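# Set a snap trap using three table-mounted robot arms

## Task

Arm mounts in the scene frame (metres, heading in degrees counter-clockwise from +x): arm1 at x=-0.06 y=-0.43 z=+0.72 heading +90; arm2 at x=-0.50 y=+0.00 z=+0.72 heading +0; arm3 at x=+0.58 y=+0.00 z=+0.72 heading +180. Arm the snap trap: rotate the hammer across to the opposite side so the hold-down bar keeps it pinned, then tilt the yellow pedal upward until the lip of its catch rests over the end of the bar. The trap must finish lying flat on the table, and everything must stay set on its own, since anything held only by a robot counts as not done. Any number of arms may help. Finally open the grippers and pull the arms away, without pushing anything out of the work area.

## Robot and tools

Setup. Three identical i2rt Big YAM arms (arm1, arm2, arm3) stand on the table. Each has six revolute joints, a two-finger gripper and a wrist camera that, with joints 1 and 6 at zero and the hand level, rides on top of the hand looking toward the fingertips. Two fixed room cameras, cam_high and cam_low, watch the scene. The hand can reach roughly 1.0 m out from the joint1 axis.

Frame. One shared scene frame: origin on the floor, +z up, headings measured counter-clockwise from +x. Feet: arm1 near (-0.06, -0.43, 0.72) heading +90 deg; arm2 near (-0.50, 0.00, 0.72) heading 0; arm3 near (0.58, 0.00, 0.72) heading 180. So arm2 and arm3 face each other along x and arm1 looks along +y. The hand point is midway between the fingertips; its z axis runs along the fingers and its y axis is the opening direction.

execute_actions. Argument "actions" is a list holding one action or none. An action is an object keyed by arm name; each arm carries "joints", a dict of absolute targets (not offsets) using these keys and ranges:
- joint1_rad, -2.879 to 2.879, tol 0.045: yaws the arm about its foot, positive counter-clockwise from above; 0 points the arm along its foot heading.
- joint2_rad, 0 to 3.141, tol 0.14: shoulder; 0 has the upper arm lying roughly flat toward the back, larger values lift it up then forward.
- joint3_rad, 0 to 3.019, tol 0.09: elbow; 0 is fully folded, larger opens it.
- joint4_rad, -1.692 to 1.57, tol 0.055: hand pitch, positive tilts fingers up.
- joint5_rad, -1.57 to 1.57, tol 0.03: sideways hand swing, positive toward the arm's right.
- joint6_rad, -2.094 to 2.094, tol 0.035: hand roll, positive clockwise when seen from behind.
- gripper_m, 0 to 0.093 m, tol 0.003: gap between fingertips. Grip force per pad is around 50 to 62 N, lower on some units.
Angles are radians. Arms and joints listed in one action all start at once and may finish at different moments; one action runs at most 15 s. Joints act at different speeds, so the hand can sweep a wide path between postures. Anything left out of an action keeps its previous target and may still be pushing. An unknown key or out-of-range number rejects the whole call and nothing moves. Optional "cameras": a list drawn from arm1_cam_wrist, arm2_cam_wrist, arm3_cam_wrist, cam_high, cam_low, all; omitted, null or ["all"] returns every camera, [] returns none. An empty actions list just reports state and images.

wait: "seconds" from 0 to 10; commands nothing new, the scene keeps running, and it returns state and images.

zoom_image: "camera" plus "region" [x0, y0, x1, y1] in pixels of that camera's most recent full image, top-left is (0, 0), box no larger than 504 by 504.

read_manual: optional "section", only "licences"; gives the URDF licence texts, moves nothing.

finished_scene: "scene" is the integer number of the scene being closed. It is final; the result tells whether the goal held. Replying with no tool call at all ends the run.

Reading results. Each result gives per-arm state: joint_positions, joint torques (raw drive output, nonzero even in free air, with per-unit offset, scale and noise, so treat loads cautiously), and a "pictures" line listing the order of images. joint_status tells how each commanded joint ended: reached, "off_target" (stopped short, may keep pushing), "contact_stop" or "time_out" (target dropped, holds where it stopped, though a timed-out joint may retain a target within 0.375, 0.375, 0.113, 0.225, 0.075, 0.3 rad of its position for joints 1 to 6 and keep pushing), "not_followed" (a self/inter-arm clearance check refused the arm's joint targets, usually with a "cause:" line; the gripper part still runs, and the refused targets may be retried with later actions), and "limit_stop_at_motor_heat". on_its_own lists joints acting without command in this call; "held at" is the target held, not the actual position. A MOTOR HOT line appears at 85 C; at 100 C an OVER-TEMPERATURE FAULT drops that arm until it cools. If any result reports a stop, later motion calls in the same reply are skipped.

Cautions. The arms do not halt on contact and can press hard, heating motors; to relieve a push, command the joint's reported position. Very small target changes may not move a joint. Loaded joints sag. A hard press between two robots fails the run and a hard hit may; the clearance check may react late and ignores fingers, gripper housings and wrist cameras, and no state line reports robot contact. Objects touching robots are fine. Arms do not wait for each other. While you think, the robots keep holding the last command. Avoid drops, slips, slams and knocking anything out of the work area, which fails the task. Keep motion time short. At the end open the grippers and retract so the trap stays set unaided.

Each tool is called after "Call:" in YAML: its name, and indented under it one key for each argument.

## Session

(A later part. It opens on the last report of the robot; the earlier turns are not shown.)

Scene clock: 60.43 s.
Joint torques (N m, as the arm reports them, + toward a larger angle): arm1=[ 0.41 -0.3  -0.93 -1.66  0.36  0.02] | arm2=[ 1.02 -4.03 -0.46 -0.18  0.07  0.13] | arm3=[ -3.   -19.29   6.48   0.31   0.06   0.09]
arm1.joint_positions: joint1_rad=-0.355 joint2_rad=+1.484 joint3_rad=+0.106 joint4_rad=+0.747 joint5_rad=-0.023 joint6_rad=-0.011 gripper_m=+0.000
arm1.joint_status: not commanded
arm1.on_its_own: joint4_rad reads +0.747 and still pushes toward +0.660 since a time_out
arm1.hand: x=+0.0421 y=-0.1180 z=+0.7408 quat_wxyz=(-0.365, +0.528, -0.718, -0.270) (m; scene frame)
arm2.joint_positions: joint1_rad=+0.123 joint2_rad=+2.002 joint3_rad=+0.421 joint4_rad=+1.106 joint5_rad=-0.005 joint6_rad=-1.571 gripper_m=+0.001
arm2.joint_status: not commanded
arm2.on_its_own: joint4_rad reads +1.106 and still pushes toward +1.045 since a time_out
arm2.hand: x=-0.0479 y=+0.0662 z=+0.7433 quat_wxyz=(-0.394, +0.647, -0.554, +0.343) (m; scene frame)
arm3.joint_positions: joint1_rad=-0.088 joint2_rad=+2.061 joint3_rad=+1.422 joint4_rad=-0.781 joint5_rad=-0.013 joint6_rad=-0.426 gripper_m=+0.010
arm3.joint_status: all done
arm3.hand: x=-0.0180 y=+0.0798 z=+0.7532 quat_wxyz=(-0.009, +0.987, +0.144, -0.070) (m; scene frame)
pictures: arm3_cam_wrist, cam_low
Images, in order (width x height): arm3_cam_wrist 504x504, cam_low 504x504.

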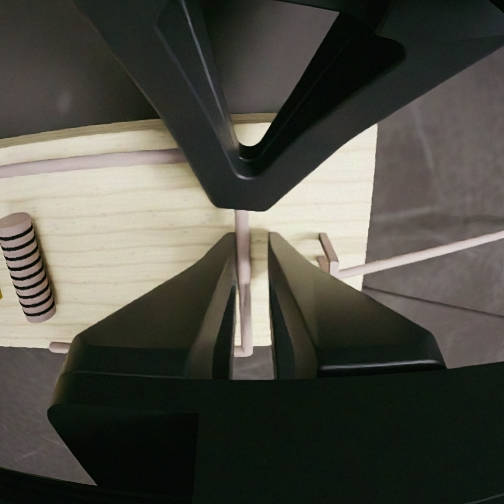

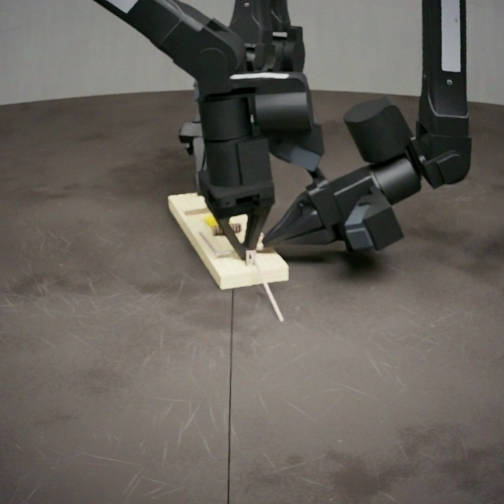

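Call:
execute_actions:
  actions:
    - {"arm3":{"joints":{"joint2_rad":1.92,"joint4_rad":-0.9}}}
  cameras: []

Call:
execute_actions:
  actions:
    - {"arm3":{"joints":{"joint1_rad":-0.21,"joint2_rad":2.17,"joint3_rad":1.75,"joint4_rad":-1.125,"joint6_rad":1.04,"gripper_m":0.025}}}
  cameras: ["cam_low","arm3_cam_wrist"]

Scene clock: 61.63 s.
Joint torques (N m, as the arm reports them, + toward a larger angle): arm1=[-0.06 -0.37 -0.88 -1.6   0.41 -0.04] | arm2=[ 0.99 -3.99 -0.51 -0.19  0.05  0.13] | arm3=[ -2.97 -17.43   7.27   0.21   0.06   0.09]
arm1.joint_positions: joint1_rad=-0.355 joint2_rad=+1.484 joint3_rad=+0.106 joint4_rad=+0.747 joint5_rad=-0.023 joint6_rad=-0.011 gripper_m=+0.000
arm1.joint_status: not commanded
arm1.on_its_own: joint4_rad reads +0.747 and still pushes toward +0.660 since a time_out
arm1.hand: x=+0.0421 y=-0.1180 z=+0.7408 quat_wxyz=(-0.365, +0.528, -0.718, -0.270) (m; scene frame)
arm2.joint_positions: joint1_rad=+0.123 joint2_rad=+2.002 joint3_rad=+0.421 joint4_rad=+1.106 joint5_rad=-0.005 joint6_rad=-1.571 gripper_m=+0.001
arm2.joint_status: not commanded
arm2.on_its_own: joint4_rad reads +1.106 and still pushes toward +1.045 since a time_out
arm2.hand: x=-0.0479 y=+0.0662 z=+0.7433 quat_wxyz=(-0.394, +0.647, -0.554, +0.343) (m; scene frame)
arm3.joint_positions: joint1_rad=-0.088 joint2_rad=+1.902 joint3_rad=+1.422 joint4_rad=-0.885 joint5_rad=-0.013 joint6_rad=-0.426 gripper_m=+0.010
arm3.joint_status: all done
arm3.hand: x=-0.0135 y=+0.0799 z=+0.8406 quat_wxyz=(-0.016, +0.985, +0.144, -0.096) (m; scene frame)
pictures: none
No camera images: the call's "cameras" was empty. Leave "cameras" out to get every camera's image.

Scene clock: 63.73 s.
Joint torques (N m, as the arm reports them, + toward a larger angle): arm1=[-0.12 -0.74 -0.9  -1.62  0.45  0.06] | arm2=[ 1.24 -3.91 -0.48 -0.27  0.08  0.14] | arm3=[ -0.98 -20.68  10.37  -0.29   0.15   0.15]
arm1.joint_positions: joint1_rad=-0.355 joint2_rad=+1.484 joint3_rad=+0.106 joint4_rad=+0.747 joint5_rad=-0.023 joint6_rad=-0.011 gripper_m=+0.000
arm1.joint_status: not commanded
arm1.on_its_own: joint4_rad reads +0.747 and still pushes toward +0.660 since a time_out
arm1.hand: x=+0.0421 y=-0.1180 z=+0.7408 quat_wxyz=(-0.365, +0.528, -0.718, -0.270) (m; scene frame)
arm2.joint_positions: joint1_rad=+0.123 joint2_rad=+2.002 joint3_rad=+0.421 joint4_rad=+1.106 joint5_rad=-0.005 joint6_rad=-1.571 gripper_m=+0.001
arm2.joint_status: not commanded
arm2.on_its_own: joint4_rad reads +1.106 and still pushes toward +1.045 since a time_out
arm2.hand: x=-0.0479 y=+0.0662 z=+0.7433 quat_wxyz=(-0.394, +0.647, -0.554, +0.343) (m; scene frame)
arm3.joint_positions: joint1_rad=-0.219 joint2_rad=+2.168 joint3_rad=+1.707 joint4_rad=-1.111 joint5_rad=-0.012 joint6_rad=+1.031 gripper_m=+0.025
arm3.joint_status: all done
arm3.hand: x=-0.0304 y=+0.1657 z=+0.7797 quat_wxyz=(+0.006, +0.796, -0.605, +0.010) (m; scene frame)
pictures: arm3_cam_wrist, cam_low
Images, in order (width x height): arm3_cam_wrist 504x504, cam_low 504x504.

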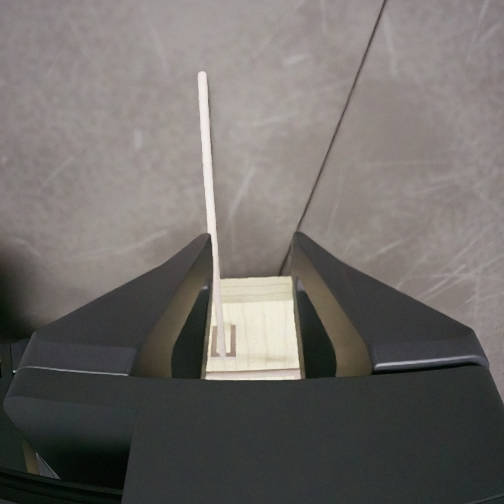

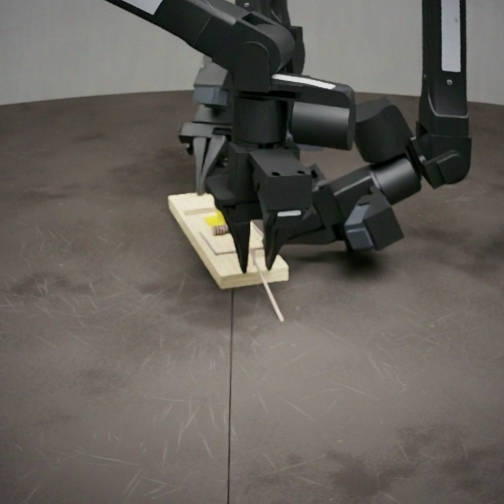

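Call:
execute_actions:
  actions:
    - {"arm3":{"joints":{"joint2_rad":2.245,"joint3_rad":1.72,"joint4_rad":-0.985,"joint6_rad":0.99}}}
  cameras: ["cam_low","arm3_cam_wrist"]

Scene clock: 64.80 s.
Joint torques (N m, as the arm reports them, + toward a larger angle): arm1=[ 0.21 -1.02 -0.89 -1.47  0.47  0.05] | arm2=[ 0.9  -3.92 -0.45 -0.19  0.06  0.14] | arm3=[ -0.99 -20.38   7.96   1.08   0.15  -0.04]
arm1.joint_positions: joint1_rad=-0.355 joint2_rad=+1.484 joint3_rad=+0.106 joint4_rad=+0.747 joint5_rad=-0.023 joint6_rad=-0.011 gripper_m=+0.000
arm1.joint_status: not commanded
arm1.on_its_own: joint4_rad reads +0.747 and still pushes toward +0.660 since a time_out
arm1.hand: x=+0.0421 y=-0.1180 z=+0.7408 quat_wxyz=(-0.365, +0.528, -0.718, -0.270) (m; scene frame)
arm2.joint_positions: joint1_rad=+0.123 joint2_rad=+2.002 joint3_rad=+0.421 joint4_rad=+1.106 joint5_rad=-0.005 joint6_rad=-1.571 gripper_m=+0.001
arm2.joint_status: not commanded
arm2.on_its_own: joint4_rad reads +1.106 and still pushes toward +1.045 since a time_out
arm2.hand: x=-0.0479 y=+0.0662 z=+0.7433 quat_wxyz=(-0.394, +0.647, -0.554, +0.343) (m; scene frame)
arm3.joint_positions: joint1_rad=-0.219 joint2_rad=+2.224 joint3_rad=+1.707 joint4_rad=-1.001 joint5_rad=-0.012 joint6_rad=+0.999 gripper_m=+0.025
arm3.joint_status: all done
arm3.hand: x=-0.0474 y=+0.1701 z=+0.7454 quat_wxyz=(+0.016, +0.806, -0.592, -0.015) (m; scene frame)
pictures: arm3_cam_wrist, cam_low
Images, in order (width x height): arm3_cam_wrist 504x504, cam_low 504x504.

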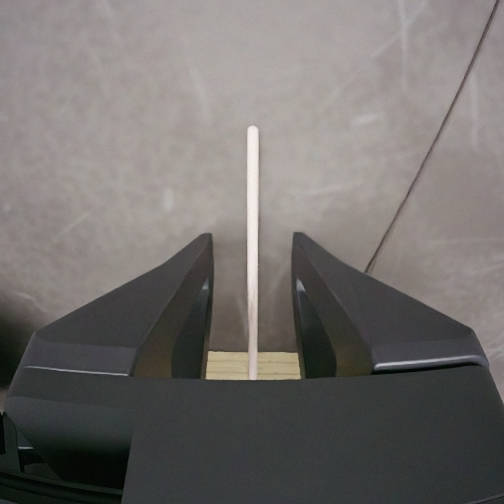

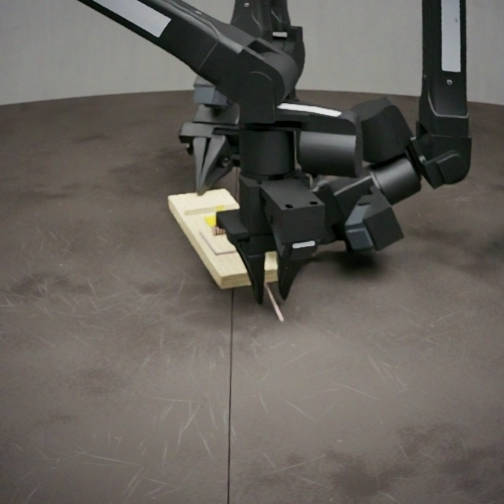

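Call:
execute_actions:
  actions:
    - {"arm3":{"joints":{"joint2_rad":2.265,"joint4_rad":-0.98}}}
  cameras: []

Call:
execute_actions:
  actions:
    - {"arm3":{"joints":{"gripper_m":0.002}}}
  cameras: []

Call:
execute_actions:
  actions:
    - {"arm3":{"joints":{"joint1_rad":-0.185,"joint2_rad":2.12,"joint4_rad":-1.115,"joint6_rad":1.03}}}
  cameras: ["cam_low","arm3_cam_wrist"]

Scene clock: 65.53 s.
Joint torques (N m, as the arm reports them, + toward a larger angle): arm1=[-0.24  0.12 -0.99 -1.66  0.45  0.  ] | arm2=[ 0.96 -3.99 -0.43 -0.17  0.06  0.14] | arm3=[ -0.99 -18.98   7.96   1.08   0.15  -0.07]
arm1.joint_positions: joint1_rad=-0.355 joint2_rad=+1.484 joint3_rad=+0.106 joint4_rad=+0.747 joint5_rad=-0.023 joint6_rad=-0.011 gripper_m=+0.000
arm1.joint_status: not commanded
arm1.on_its_own: joint4_rad reads +0.747 and still pushes toward +0.660 since a time_out
arm1.hand: x=+0.0421 y=-0.1180 z=+0.7408 quat_wxyz=(-0.365, +0.528, -0.718, -0.270) (m; scene frame)
arm2.joint_positions: joint1_rad=+0.123 joint2_rad=+2.002 joint3_rad=+0.421 joint4_rad=+1.106 joint5_rad=-0.005 joint6_rad=-1.571 gripper_m=+0.001
arm2.joint_status: not commanded
arm2.on_its_own: joint4_rad reads +1.106 and still pushes toward +1.045 since a time_out
arm2.hand: x=-0.0479 y=+0.0662 z=+0.7433 quat_wxyz=(-0.394, +0.647, -0.554, +0.343) (m; scene frame)
arm3.joint_positions: joint1_rad=-0.219 joint2_rad=+2.230 joint3_rad=+1.707 joint4_rad=-0.997 joint5_rad=-0.012 joint6_rad=+0.999 gripper_m=+0.025
arm3.joint_status: all done
arm3.hand: x=-0.0474 y=+0.1701 z=+0.7416 quat_wxyz=(+0.016, +0.806, -0.592, -0.014) (m; scene frame)
pictures: none
No camera images: the call's "cameras" was empty. Leave "cameras" out to get every camera's image.

Scene clock: 66.03 s.
Joint torques (N m, as the arm reports them, + toward a larger angle): arm1=[ 0.2  -0.48 -0.8  -1.57  0.52  0.12] | arm2=[ 1.18 -4.13 -0.48 -0.17  0.06  0.15] | arm3=[ -0.96 -19.12   8.01   1.06   0.17  -0.08]
arm1.joint_positions: joint1_rad=-0.355 joint2_rad=+1.484 joint3_rad=+0.106 joint4_rad=+0.747 joint5_rad=-0.023 joint6_rad=-0.011 gripper_m=+0.000
arm1.joint_status: not commanded
arm1.on_its_own: joint4_rad reads +0.747 and still pushes toward +0.660 since a time_out
arm1.hand: x=+0.0421 y=-0.1180 z=+0.7408 quat_wxyz=(-0.365, +0.528, -0.718, -0.270) (m; scene frame)
arm2.joint_positions: joint1_rad=+0.123 joint2_rad=+2.002 joint3_rad=+0.421 joint4_rad=+1.106 joint5_rad=-0.005 joint6_rad=-1.571 gripper_m=+0.001
arm2.joint_status: not commanded
arm2.on_its_own: joint4_rad reads +1.106 and still pushes toward +1.045 since a time_out
arm2.hand: x=-0.0479 y=+0.0662 z=+0.7433 quat_wxyz=(-0.394, +0.647, -0.554, +0.343) (m; scene frame)
arm3.joint_positions: joint1_rad=-0.219 joint2_rad=+2.230 joint3_rad=+1.707 joint4_rad=-0.996 joint5_rad=-0.012 joint6_rad=+0.998 gripper_m=+0.002
arm3.joint_status: all done
arm3.hand: x=-0.0475 y=+0.1701 z=+0.7416 quat_wxyz=(+0.016, +0.806, -0.592, -0.014) (m; scene frame)
pictures: none
No camera images: the call's "cameras" was empty. Leave "cameras" out to get every camera's image.

Scene clock: 67.07 s.
Joint torques (N m, as the arm reports them, + toward a larger angle): arm1=[ 0.25 -0.37 -0.7  -1.77  0.31  0.  ] | arm2=[ 1.32 -4.29 -0.83 -0.34 -0.05  0.14] | arm3=[ -0.88 -21.21   8.36   0.18  -0.27   0.13]
arm1.joint_positions: joint1_rad=-0.355 joint2_rad=+1.483 joint3_rad=+0.104 joint4_rad=+0.747 joint5_rad=-0.017 joint6_rad=-0.011 gripper_m=+0.000
arm1.joint_status: not commanded
arm1.on_its_own: joint4_rad reads +0.747 and still pushes toward +0.660 since a time_out
arm1.hand: x=+0.0428 y=-0.1189 z=+0.7407 quat_wxyz=(-0.367, +0.527, -0.719, -0.268) (m; scene frame)
arm2.joint_positions: joint1_rad=+0.123 joint2_rad=+2.002 joint3_rad=+0.426 joint4_rad=+1.109 joint5_rad=-0.002 joint6_rad=-1.571 gripper_m=+0.001
arm2.joint_status: not commanded
arm2.on_its_own: joint4_rad reads +1.109 and still pushes toward +1.045 since a time_out
arm2.hand: x=-0.0453 y=+0.0661 z=+0.7450 quat_wxyz=(-0.396, +0.645, -0.554, +0.346) (m; scene frame)
arm3.joint_positions: joint1_rad=-0.199 joint2_rad=+2.123 joint3_rad=+1.707 joint4_rad=-1.109 joint5_rad=-0.003 joint6_rad=+1.019 gripper_m=+0.002
arm3.joint_status: all done
arm3.hand: x=-0.0394 y=+0.1564 z=+0.8071 quat_wxyz=(+0.011, +0.806, -0.592, -0.013) (m; scene frame)
pictures: arm3_cam_wrist, cam_low
Images, in order (width x height): arm3_cam_wrist 504x504, cam_low 504x504.

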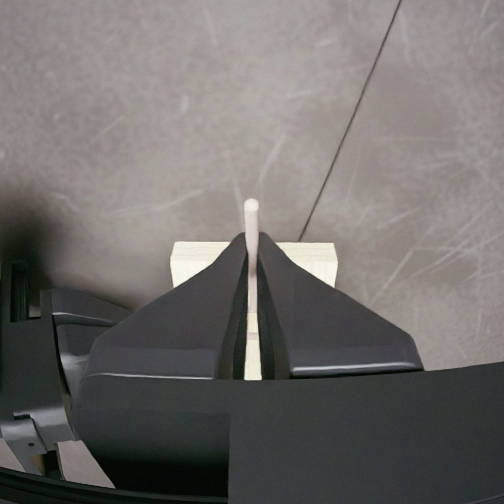

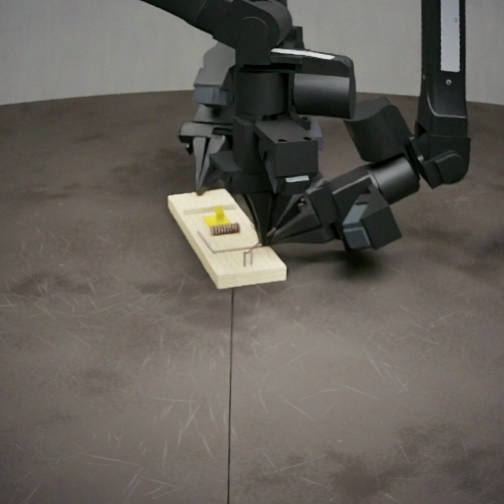

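Call:
execute_actions:
  actions:
    - {"arm3":{"joints":{"joint1_rad":-0.112,"joint2_rad":2.05,"joint3_rad":1.655,"joint4_rad":-1.17,"joint6_rad":1.1}}}
  cameras: ["cam_low"]

Call:
execute_actions:
  actions:
    - {"arm3":{"joints":{"joint1_rad":-0.055,"joint3_rad":1.62,"joint6_rad":1.155}}}
  cameras: ["cam_low"]

Scene clock: 68.17 s.
Joint torques (N m, as the arm reports them, + toward a larger angle): arm1=[-0.12 -1.05 -0.41 -1.73  0.26  0.03] | arm2=[ 0.98 -4.09 -0.78 -0.29 -0.06  0.15] | arm3=[  0.05 -19.9    6.75   0.44  -0.34   0.12]
arm1.joint_positions: joint1_rad=-0.355 joint2_rad=+1.483 joint3_rad=+0.104 joint4_rad=+0.747 joint5_rad=-0.017 joint6_rad=-0.011 gripper_m=+0.000
arm1.joint_status: not commanded
arm1.on_its_own: joint4_rad reads +0.747 and still pushes toward +0.660 since a time_out
arm1.hand: x=+0.0428 y=-0.1189 z=+0.7407 quat_wxyz=(-0.367, +0.527, -0.719, -0.268) (m; scene frame)
arm2.joint_positions: joint1_rad=+0.123 joint2_rad=+2.002 joint3_rad=+0.426 joint4_rad=+1.109 joint5_rad=-0.002 joint6_rad=-1.571 gripper_m=+0.001
arm2.joint_status: not commanded
arm2.on_its_own: joint4_rad reads +1.109 and still pushes toward +1.045 since a time_out
arm2.hand: x=-0.0453 y=+0.0661 z=+0.7450 quat_wxyz=(-0.396, +0.645, -0.554, +0.346) (m; scene frame)
arm3.joint_positions: joint1_rad=-0.128 joint2_rad=+2.050 joint3_rad=+1.665 joint4_rad=-1.172 joint5_rad=+0.001 joint6_rad=+1.093 gripper_m=+0.002
arm3.joint_status: all done
arm3.hand: x=-0.0249 y=+0.1089 z=+0.8368 quat_wxyz=(+0.004, +0.805, -0.593, +0.001) (m; scene frame)
pictures: cam_low
Images, in order (width x height): cam_low 504x504.

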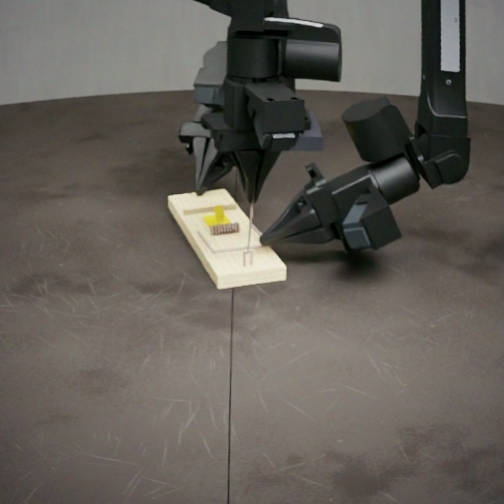

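Scene clock: 69.00 s.
Joint torques (N m, as the arm reports them, + toward a larger angle): arm1=[ 0.03 -1.15 -0.66 -1.59  0.21  0.09] | arm2=[ 1.2  -4.12 -0.76 -0.28 -0.07  0.14] | arm3=[ -0.63 -18.22   6.85   0.85  -0.21   0.07]
arm1.joint_positions: joint1_rad=-0.355 joint2_rad=+1.483 joint3_rad=+0.104 joint4_rad=+0.747 joint5_rad=-0.017 joint6_rad=-0.011 gripper_m=+0.000
arm1.joint_status: not commanded
arm1.on_its_own: joint4_rad reads +0.747 and still pushes toward +0.660 since a time_out
arm1.hand: x=+0.0428 y=-0.1189 z=+0.7407 quat_wxyz=(-0.367, +0.527, -0.719, -0.268) (m; scene frame)
arm2.joint_positions: joint1_rad=+0.123 joint2_rad=+2.002 joint3_rad=+0.426 joint4_rad=+1.109 joint5_rad=-0.002 joint6_rad=-1.571 gripper_m=+0.001
arm2.joint_status: not commanded
arm2.on_its_own: joint4_rad reads +1.109 and still pushes toward +1.045 since a time_out
arm2.hand: x=-0.0453 y=+0.0661 z=+0.7450 quat_wxyz=(-0.396, +0.645, -0.554, +0.346) (m; scene frame)
arm3.joint_positions: joint1_rad=-0.070 joint2_rad=+2.033 joint3_rad=+1.627 joint4_rad=-1.185 joint5_rad=-0.003 joint6_rad=+1.149 gripper_m=+0.002
arm3.joint_status: all done
arm3.hand: x=-0.0136 y=+0.0711 z=+0.8338 quat_wxyz=(-0.003, +0.806, -0.592, +0.017) (m; scene frame)
pictures: cam_low
Images, in order (width x height): cam_low 504x504.

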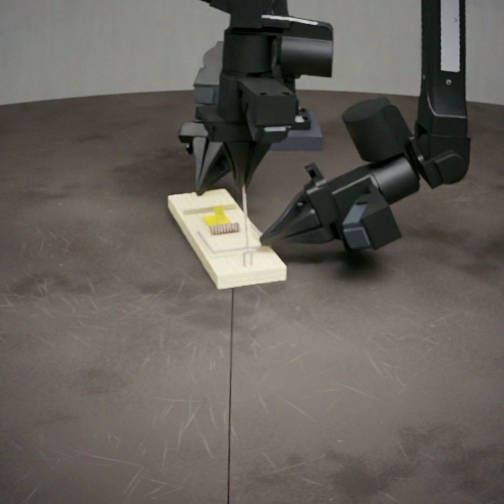

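Call:
execute_actions:
  actions:
    - {"arm3":{"joints":{"gripper_m":0.015}}}
  cameras: []

Call:
execute_actions:
  actions:
    - {"arm3":{"joints":{"joint1_rad":0.13,"joint2_rad":1.95,"joint3_rad":1.38,"joint4_rad":-0.96,"joint6_rad":1.36,"gripper_m":0}}}
  cameras: ["cam_low","arm3_cam_wrist","arm1_cam_wrist"]

Call:
zoom_image:
  camera: "cam_low"
  region: [150, 150, 300, 290]

Scene clock: 69.63 s.
Joint torques (N m, as the arm reports them, + toward a larger angle): arm1=[-0.48 -0.53 -0.69 -1.56  0.21  0.05] | arm2=[ 1.1  -4.11 -0.74 -0.24 -0.04  0.16] | arm3=[ -0.51 -19.08   6.7    0.86   0.03   0.08]
arm1.joint_positions: joint1_rad=-0.355 joint2_rad=+1.483 joint3_rad=+0.104 joint4_rad=+0.747 joint5_rad=-0.017 joint6_rad=-0.011 gripper_m=+0.000
arm1.joint_status: not commanded
arm1.on_its_own: joint4_rad reads +0.747 and still pushes toward +0.660 since a time_out
arm1.hand: x=+0.0428 y=-0.1189 z=+0.7407 quat_wxyz=(-0.367, +0.527, -0.719, -0.268) (m; scene frame)
arm2.joint_positions: joint1_rad=+0.123 joint2_rad=+2.002 joint3_rad=+0.426 joint4_rad=+1.109 joint5_rad=-0.002 joint6_rad=-1.571 gripper_m=+0.001
arm2.joint_status: not commanded
arm2.on_its_own: joint4_rad reads +1.109 and still pushes toward +1.045 since a time_out
arm2.hand: x=-0.0453 y=+0.0661 z=+0.7450 quat_wxyz=(-0.396, +0.645, -0.554, +0.346) (m; scene frame)
arm3.joint_positions: joint1_rad=-0.066 joint2_rad=+2.033 joint3_rad=+1.627 joint4_rad=-1.184 joint5_rad=-0.009 joint6_rad=+1.150 gripper_m=+0.015
arm3.joint_status: all done
arm3.hand: x=-0.0142 y=+0.0678 z=+0.8339 quat_wxyz=(+0.000, +0.807, -0.591, +0.018) (m; scene frame)
pictures: none
No camera images: the call's "cameras" was empty. Leave "cameras" out to get every camera's image.

Scene clock: 70.83 s.
Joint torques (N m, as the arm reports them, + toward a larger angle): arm1=[ 0.43  0.02 -0.53 -1.4   0.27 -0.01] | arm2=[ 1.14 -4.09 -0.8  -0.32 -0.06  0.15] | arm3=[ -1.68 -18.61   6.34   1.03   0.19   0.1 ]
arm1.joint_positions: joint1_rad=-0.355 joint2_rad=+1.483 joint3_rad=+0.104 joint4_rad=+0.747 joint5_rad=-0.017 joint6_rad=-0.011 gripper_m=+0.000
arm1.joint_status: not commanded
arm1.on_its_own: joint4_rad reads +0.747 and still pushes toward +0.660 since a time_out
arm1.hand: x=+0.0428 y=-0.1189 z=+0.7407 quat_wxyz=(-0.367, +0.527, -0.719, -0.268) (m; scene frame)
arm2.joint_positions: joint1_rad=+0.123 joint2_rad=+2.002 joint3_rad=+0.426 joint4_rad=+1.109 joint5_rad=-0.002 joint6_rad=-1.571 gripper_m=+0.001
arm2.joint_status: not commanded
arm2.on_its_own: joint4_rad reads +1.109 and still pushes toward +1.045 since a time_out
arm2.hand: x=-0.0453 y=+0.0661 z=+0.7450 quat_wxyz=(-0.396, +0.645, -0.554, +0.346) (m; scene frame)
arm3.joint_positions: joint1_rad=+0.134 joint2_rad=+1.960 joint3_rad=+1.387 joint4_rad=-0.976 joint5_rad=-0.013 joint6_rad=+1.351 gripper_m=+0.001
arm3.joint_status: all done
arm3.hand: x=+0.0276 y=-0.0489 z=+0.7952 quat_wxyz=(+0.013, +0.806, -0.592, +0.004) (m; scene frame)
pictures: arm1_cam_wrist, arm3_cam_wrist, cam_low
Images, in order (width x height): arm1_cam_wrist 504x504, arm3_cam_wrist 504x504, cam_low 504x504.

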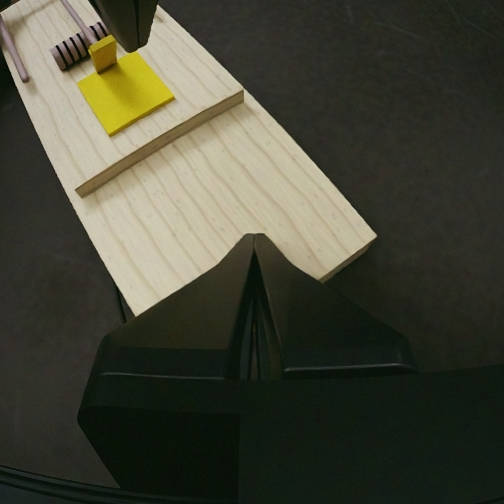

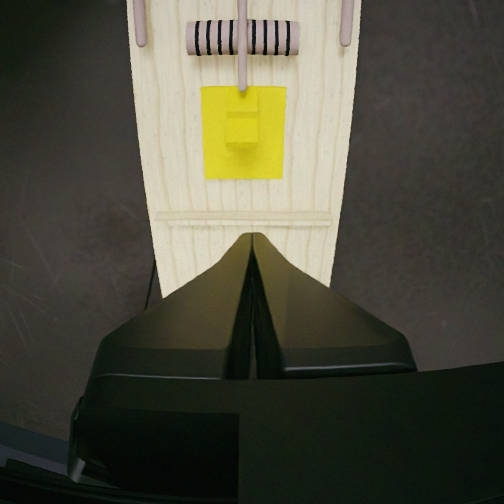

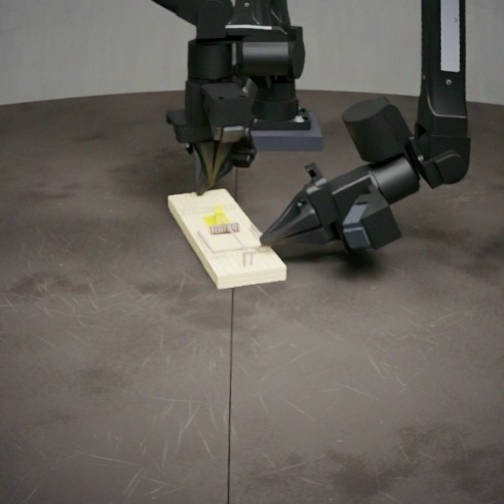

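Region (150, 150, 300, 290) of cam_low's 504x504 image, scaled by 3.360, with more detail than that image has; it fills the top 470 rows of this view, and the rest is white.

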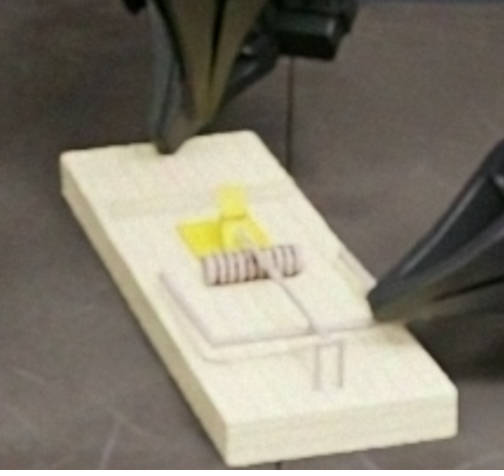

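Call:
execute_actions:
  actions:
    - {"arm3":{"joints":{"joint2_rad":2.03,"joint4_rad":-0.89}}}
  cameras: []

Call:
execute_actions:
  actions:
    - {"arm3":{"joints":{"joint1_rad":0.08}}}
  cameras: ["cam_low","arm3_cam_wrist","arm1_cam_wrist"]

Call:
zoom_image:
  camera: "cam_low"
  region: [150, 150, 300, 290]

Scene clock: 71.90 s.
Joint torques (N m, as the arm reports them, + toward a larger angle): arm1=[ 0.22 -0.82 -0.56 -1.62  0.26  0.  ] | arm2=[ 1.07 -3.92 -0.76 -0.27 -0.06  0.14] | arm3=[ -2.1  -17.13   6.01   1.03   0.19   0.11]
arm1.joint_positions: joint1_rad=-0.355 joint2_rad=+1.483 joint3_rad=+0.104 joint4_rad=+0.747 joint5_rad=-0.017 joint6_rad=-0.011 gripper_m=+0.000
arm1.joint_status: not commanded
arm1.on_its_own: joint4_rad reads +0.747 and still pushes toward +0.660 since a time_out
arm1.hand: x=+0.0428 y=-0.1189 z=+0.7407 quat_wxyz=(-0.367, +0.527, -0.719, -0.268) (m; scene frame)
arm2.joint_positions: joint1_rad=+0.123 joint2_rad=+2.002 joint3_rad=+0.426 joint4_rad=+1.109 joint5_rad=-0.002 joint6_rad=-1.571 gripper_m=+0.001
arm2.joint_status: not commanded
arm2.on_its_own: joint4_rad reads +1.109 and still pushes toward +1.045 since a time_out
arm2.hand: x=-0.0453 y=+0.0661 z=+0.7450 quat_wxyz=(-0.396, +0.645, -0.554, +0.346) (m; scene frame)
arm3.joint_positions: joint1_rad=+0.134 joint2_rad=+2.010 joint3_rad=+1.387 joint4_rad=-0.906 joint5_rad=-0.013 joint6_rad=+1.351 gripper_m=+0.001
arm3.joint_status: all done
arm3.hand: x=+0.0178 y=-0.0500 z=+0.7686 quat_wxyz=(+0.019, +0.806, -0.592, -0.004) (m; scene frame)
pictures: none
No camera images: the call's "cameras" was empty. Leave "cameras" out to get every camera's image.

Scene clock: 72.67 s.
Joint torques (N m, as the arm reports them, + toward a larger angle): arm1=[-0.57 -0.94 -0.65 -1.41  0.25  0.05] | arm2=[ 1.17 -3.92 -0.74 -0.33 -0.06  0.14] | arm3=[ -2.24 -16.82   6.02   1.03   0.34   0.11]
arm1.joint_positions: joint1_rad=-0.355 joint2_rad=+1.483 joint3_rad=+0.104 joint4_rad=+0.747 joint5_rad=-0.017 joint6_rad=-0.011 gripper_m=+0.000
arm1.joint_status: not commanded
arm1.on_its_own: joint4_rad reads +0.747 and still pushes toward +0.660 since a time_out
arm1.hand: x=+0.0428 y=-0.1189 z=+0.7407 quat_wxyz=(-0.367, +0.527, -0.719, -0.268) (m; scene frame)
arm2.joint_positions: joint1_rad=+0.123 joint2_rad=+2.002 joint3_rad=+0.426 joint4_rad=+1.109 joint5_rad=-0.002 joint6_rad=-1.571 gripper_m=+0.001
arm2.joint_status: not commanded
arm2.on_its_own: joint4_rad reads +1.109 and still pushes toward +1.045 since a time_out
arm2.hand: x=-0.0453 y=+0.0661 z=+0.7450 quat_wxyz=(-0.396, +0.645, -0.554, +0.346) (m; scene frame)
arm3.joint_positions: joint1_rad=+0.084 joint2_rad=+2.010 joint3_rad=+1.387 joint4_rad=-0.906 joint5_rad=-0.017 joint6_rad=+1.351 gripper_m=+0.001
arm3.joint_status: all done
arm3.hand: x=+0.0161 y=-0.0226 z=+0.7683 quat_wxyz=(+0.021, +0.791, -0.612, -0.003) (m; scene frame)
pictures: arm1_cam_wrist, arm3_cam_wrist, cam_low
Images, in order (width x height): arm1_cam_wrist 504x504, arm3_cam_wrist 504x504, cam_low 504x504.

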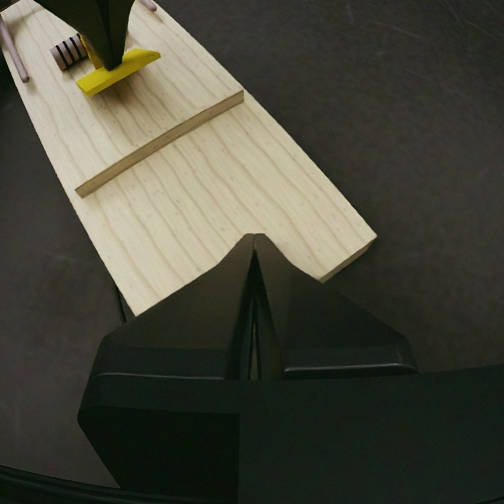

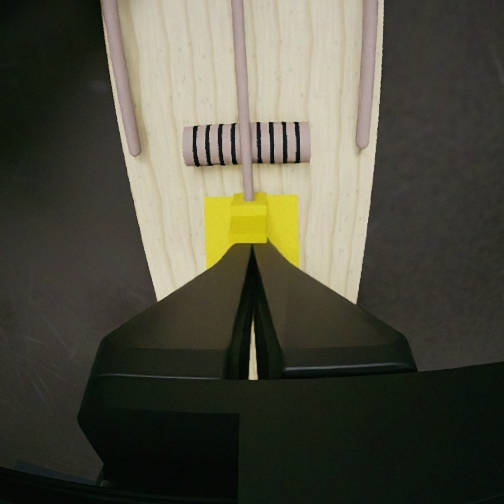

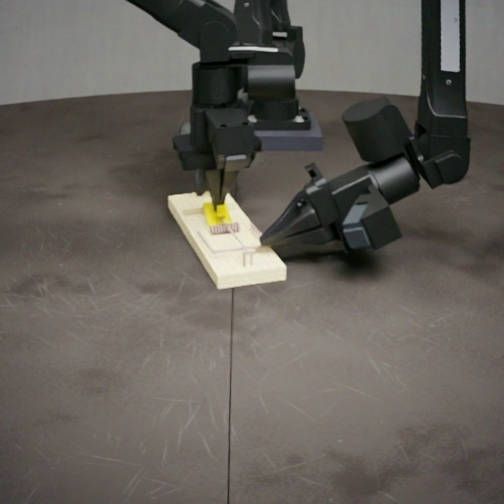

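Region (150, 150, 300, 290) of cam_low's 504x504 image, scaled by 3.360, with more detail than that image has; it fills the top 470 rows of this view, and the rest is white.

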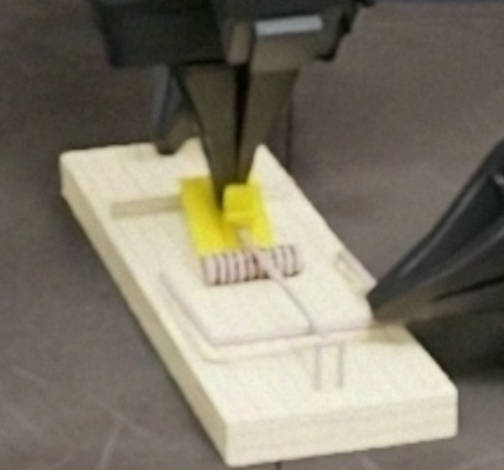

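Pedal tipped. Ease arm2 off.

Call:
execute_actions:
  actions:
    - {"arm2":{"joints":{"joint2_rad":2.0,"joint3_rad":0.40,"joint4_rad":1.1}}}
  cameras: []

Call:
execute_actions:
  actions:
    - {"arm2":{"joints":{"joint2_rad":1.93,"joint3_rad":0.38,"joint4_rad":1.12}}}
  cameras: ["cam_low","arm3_cam_wrist"]

Call:
zoom_image:
  camera: "cam_low"
  region: [150, 150, 300, 290]

Scene clock: 73.43 s.
Joint torques (N m, as the arm reports them, + toward a larger angle): arm1=[-0.78 -0.07 -0.67 -1.42  0.23  0.13] | arm2=[ 1.35 -8.92  0.11  1.46 -0.09  0.14] | arm3=[ -2.09 -17.07   6.01   1.03   0.34   0.1 ]
arm1.joint_positions: joint1_rad=-0.355 joint2_rad=+1.483 joint3_rad=+0.104 joint4_rad=+0.747 joint5_rad=-0.017 joint6_rad=-0.011 gripper_m=+0.000
arm1.joint_status: not commanded
arm1.on_its_own: joint4_rad reads +0.747 and still pushes toward +0.660 since a time_out
arm1.hand: x=+0.0428 y=-0.1189 z=+0.7407 quat_wxyz=(-0.367, +0.527, -0.719, -0.268) (m; scene frame)
arm2.joint_positions: joint1_rad=+0.123 joint2_rad=+1.995 joint3_rad=+0.419 joint4_rad=+1.120 joint5_rad=-0.001 joint6_rad=-1.571 gripper_m=+0.001
arm2.joint_status: all done
arm2.hand: x=-0.0460 y=+0.0658 z=+0.7491 quat_wxyz=(-0.400, +0.643, -0.552, +0.350) (m; scene frame)
arm3.joint_positions: joint1_rad=+0.084 joint2_rad=+2.010 joint3_rad=+1.387 joint4_rad=-0.906 joint5_rad=-0.017 joint6_rad=+1.351 gripper_m=+0.001
arm3.joint_status: not commanded
arm3.hand: x=+0.0161 y=-0.0226 z=+0.7683 quat_wxyz=(+0.021, +0.791, -0.612, -0.003) (m; scene frame)
pictures: none
No camera images: the call's "cameras" was empty. Leave "cameras" out to get every camera's image.

Scene clock: 74.13 s.
Joint torques (N m, as the arm reports them, + toward a larger angle): arm1=[ 0.34  0.09 -0.96 -1.61  0.27 -0.01] | arm2=[  1.13 -10.04   1.51   2.38  -0.08   0.14] | arm3=[ -2.14 -17.1    6.02   1.02   0.37   0.1 ]
arm1.joint_positions: joint1_rad=-0.355 joint2_rad=+1.483 joint3_rad=+0.104 joint4_rad=+0.747 joint5_rad=-0.017 joint6_rad=-0.011 gripper_m=+0.000
arm1.joint_status: not commanded
arm1.on_its_own: joint4_rad reads +0.747 and still pushes toward +0.660 since a time_out
arm1.hand: x=+0.0428 y=-0.1189 z=+0.7407 quat_wxyz=(-0.367, +0.527, -0.719, -0.268) (m; scene frame)
arm2.joint_positions: joint1_rad=+0.123 joint2_rad=+1.938 joint3_rad=+0.381 joint4_rad=+1.120 joint5_rad=-0.001 joint6_rad=-1.571 gripper_m=+0.001
arm2.joint_status: all done
arm2.hand: x=-0.0551 y=+0.0647 z=+0.7650 quat_wxyz=(-0.406, +0.639, -0.549, +0.355) (m; scene frame)
arm3.joint_positions: joint1_rad=+0.084 joint2_rad=+2.010 joint3_rad=+1.387 joint4_rad=-0.906 joint5_rad=-0.018 joint6_rad=+1.351 gripper_m=+0.001
arm3.joint_status: not commanded
arm3.hand: x=+0.0161 y=-0.0227 z=+0.7683 quat_wxyz=(+0.021, +0.791, -0.611, -0.002) (m; scene frame)
pictures: arm3_cam_wrist, cam_low
Images, in order (width x height): arm3_cam_wrist 504x504, cam_low 504x504.

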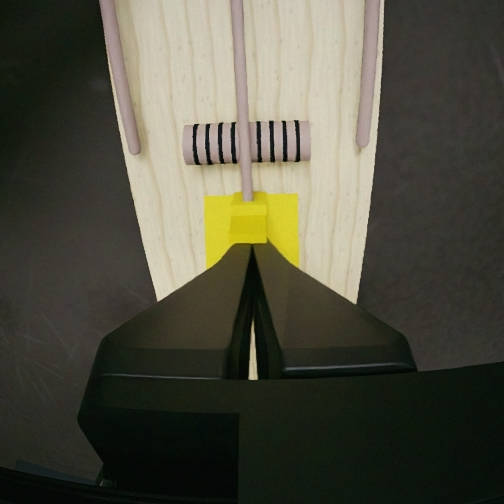

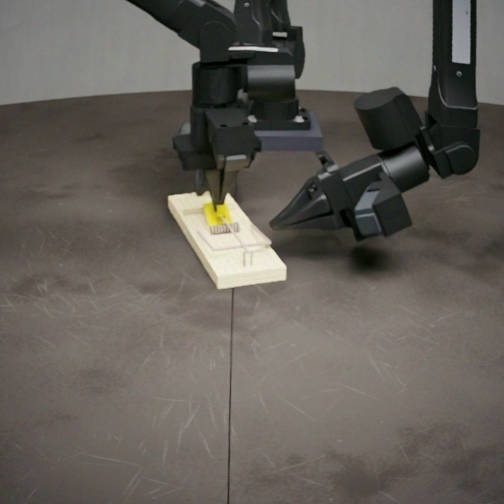

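Region (150, 150, 300, 290) of cam_low's 504x504 image, scaled by 3.360, with more detail than that image has; it fills the top 470 rows of this view, and the rest is white.

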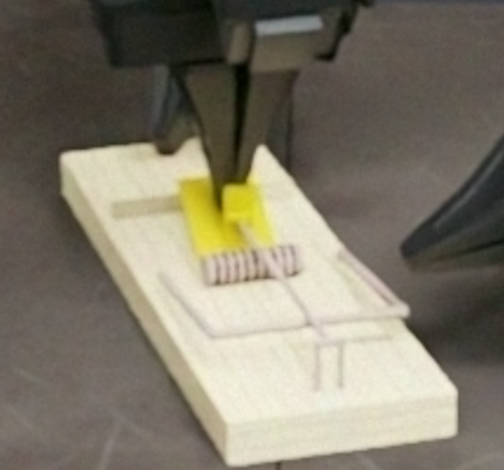

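Latched. Lift everything away.

Call:
execute_actions:
  actions:
    - {"arm3":{"joints":{"joint1_rad":0.09,"joint2_rad":1.7,"joint4_rad":-1.1}},"arm2":{"joints":{"joint2_rad":1.6,"joint3_rad":0.15,"joint4_rad":0.9}},"arm1":{"joints":{"joint2_rad":1.48,"joint3_rad":0.1,"joint4_rad":0.76}}}
  cameras: []

Call:
execute_actions:
  actions:
    - {"arm1":{"joints":{"joint2_rad":1.1,"joint3_rad":0.03,"joint4_rad":0.6}},"arm3":{"joints":{"joint2_rad":1.3}}}
  cameras: ["cam_low"]

Scene clock: 75.63 s.
Joint torques (N m, as the arm reports them, + toward a larger angle): arm1=[ 0.52 -5.6   2.78  2.04  0.19  0.09] | arm2=[ 1.2  -5.77  2.88  1.81 -0.11  0.15] | arm3=[ -1.33 -14.97   8.09   0.03   0.22   0.09]
arm1.joint_positions: joint1_rad=-0.355 joint2_rad=+1.477 joint3_rad=+0.106 joint4_rad=+0.749 joint5_rad=-0.016 joint6_rad=-0.011 gripper_m=+0.000
arm1.joint_status: all done
arm1.hand: x=+0.0437 y=-0.1172 z=+0.7433 quat_wxyz=(-0.371, +0.525, -0.717, -0.270) (m; scene frame)
arm2.joint_positions: joint1_rad=+0.123 joint2_rad=+1.603 joint3_rad=+0.148 joint4_rad=+0.910 joint5_rad=-0.001 joint6_rad=-1.571 gripper_m=+0.001
arm2.joint_status: all done
arm2.hand: x=-0.1472 y=+0.0514 z=+0.7912 quat_wxyz=(-0.371, +0.660, -0.567, +0.325) (m; scene frame)
arm3.joint_positions: joint1_rad=+0.085 joint2_rad=+1.679 joint3_rad=+1.378 joint4_rad=-1.085 joint5_rad=-0.014 joint6_rad=+1.351 gripper_m=+0.001
arm3.joint_status: all done
arm3.hand: x=+0.0385 y=-0.0203 z=+0.9375 quat_wxyz=(+0.065, +0.789, -0.609, -0.059) (m; scene frame)
pictures: none
No camera images: the call's "cameras" was empty. Leave "cameras" out to get every camera's image.

Scene clock: 77.03 s.
Joint torques (N m, as the arm reports them, + toward a larger angle): arm1=[ 0.33 -3.36  6.05  1.24  0.04  0.05] | arm2=[ 1.22 -5.66  2.76  1.75 -0.11  0.14] | arm3=[ -1.42 -10.8    9.01   0.81   0.21   0.05]
arm1.joint_positions: joint1_rad=-0.355 joint2_rad=+1.099 joint3_rad=+0.024 joint4_rad=+0.615 joint5_rad=-0.012 joint6_rad=-0.011 gripper_m=+0.000
arm1.joint_status: all done
arm1.hand: x=+0.0385 y=-0.1338 z=+0.8007 quat_wxyz=(-0.429, +0.501, -0.685, -0.309) (m; scene frame)
arm2.joint_positions: joint1_rad=+0.123 joint2_rad=+1.603 joint3_rad=+0.148 joint4_rad=+0.910 joint5_rad=-0.001 joint6_rad=-1.571 gripper_m=+0.001
arm2.joint_status: not commanded
arm2.hand: x=-0.1472 y=+0.0514 z=+0.7912 quat_wxyz=(-0.371, +0.660, -0.567, +0.325) (m; scene frame)
arm3.joint_positions: joint1_rad=+0.085 joint2_rad=+1.290 joint3_rad=+1.378 joint4_rad=-1.085 joint5_rad=-0.014 joint6_rad=+1.352 gripper_m=+0.000
arm3.joint_status: all done
arm3.hand: x=+0.0804 y=-0.0166 z=+1.1334 quat_wxyz=(+0.187, +0.761, -0.587, -0.206) (m; scene frame)
pictures: cam_low
Images, in order (width x height): cam_low 504x504.

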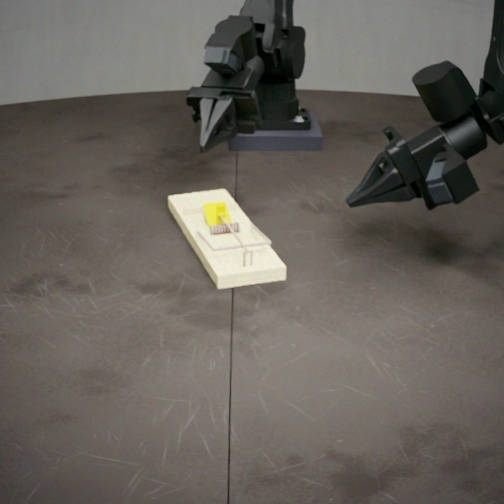

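Call:
finished_scene:
  scene: 1

The scene is finished: the task was done.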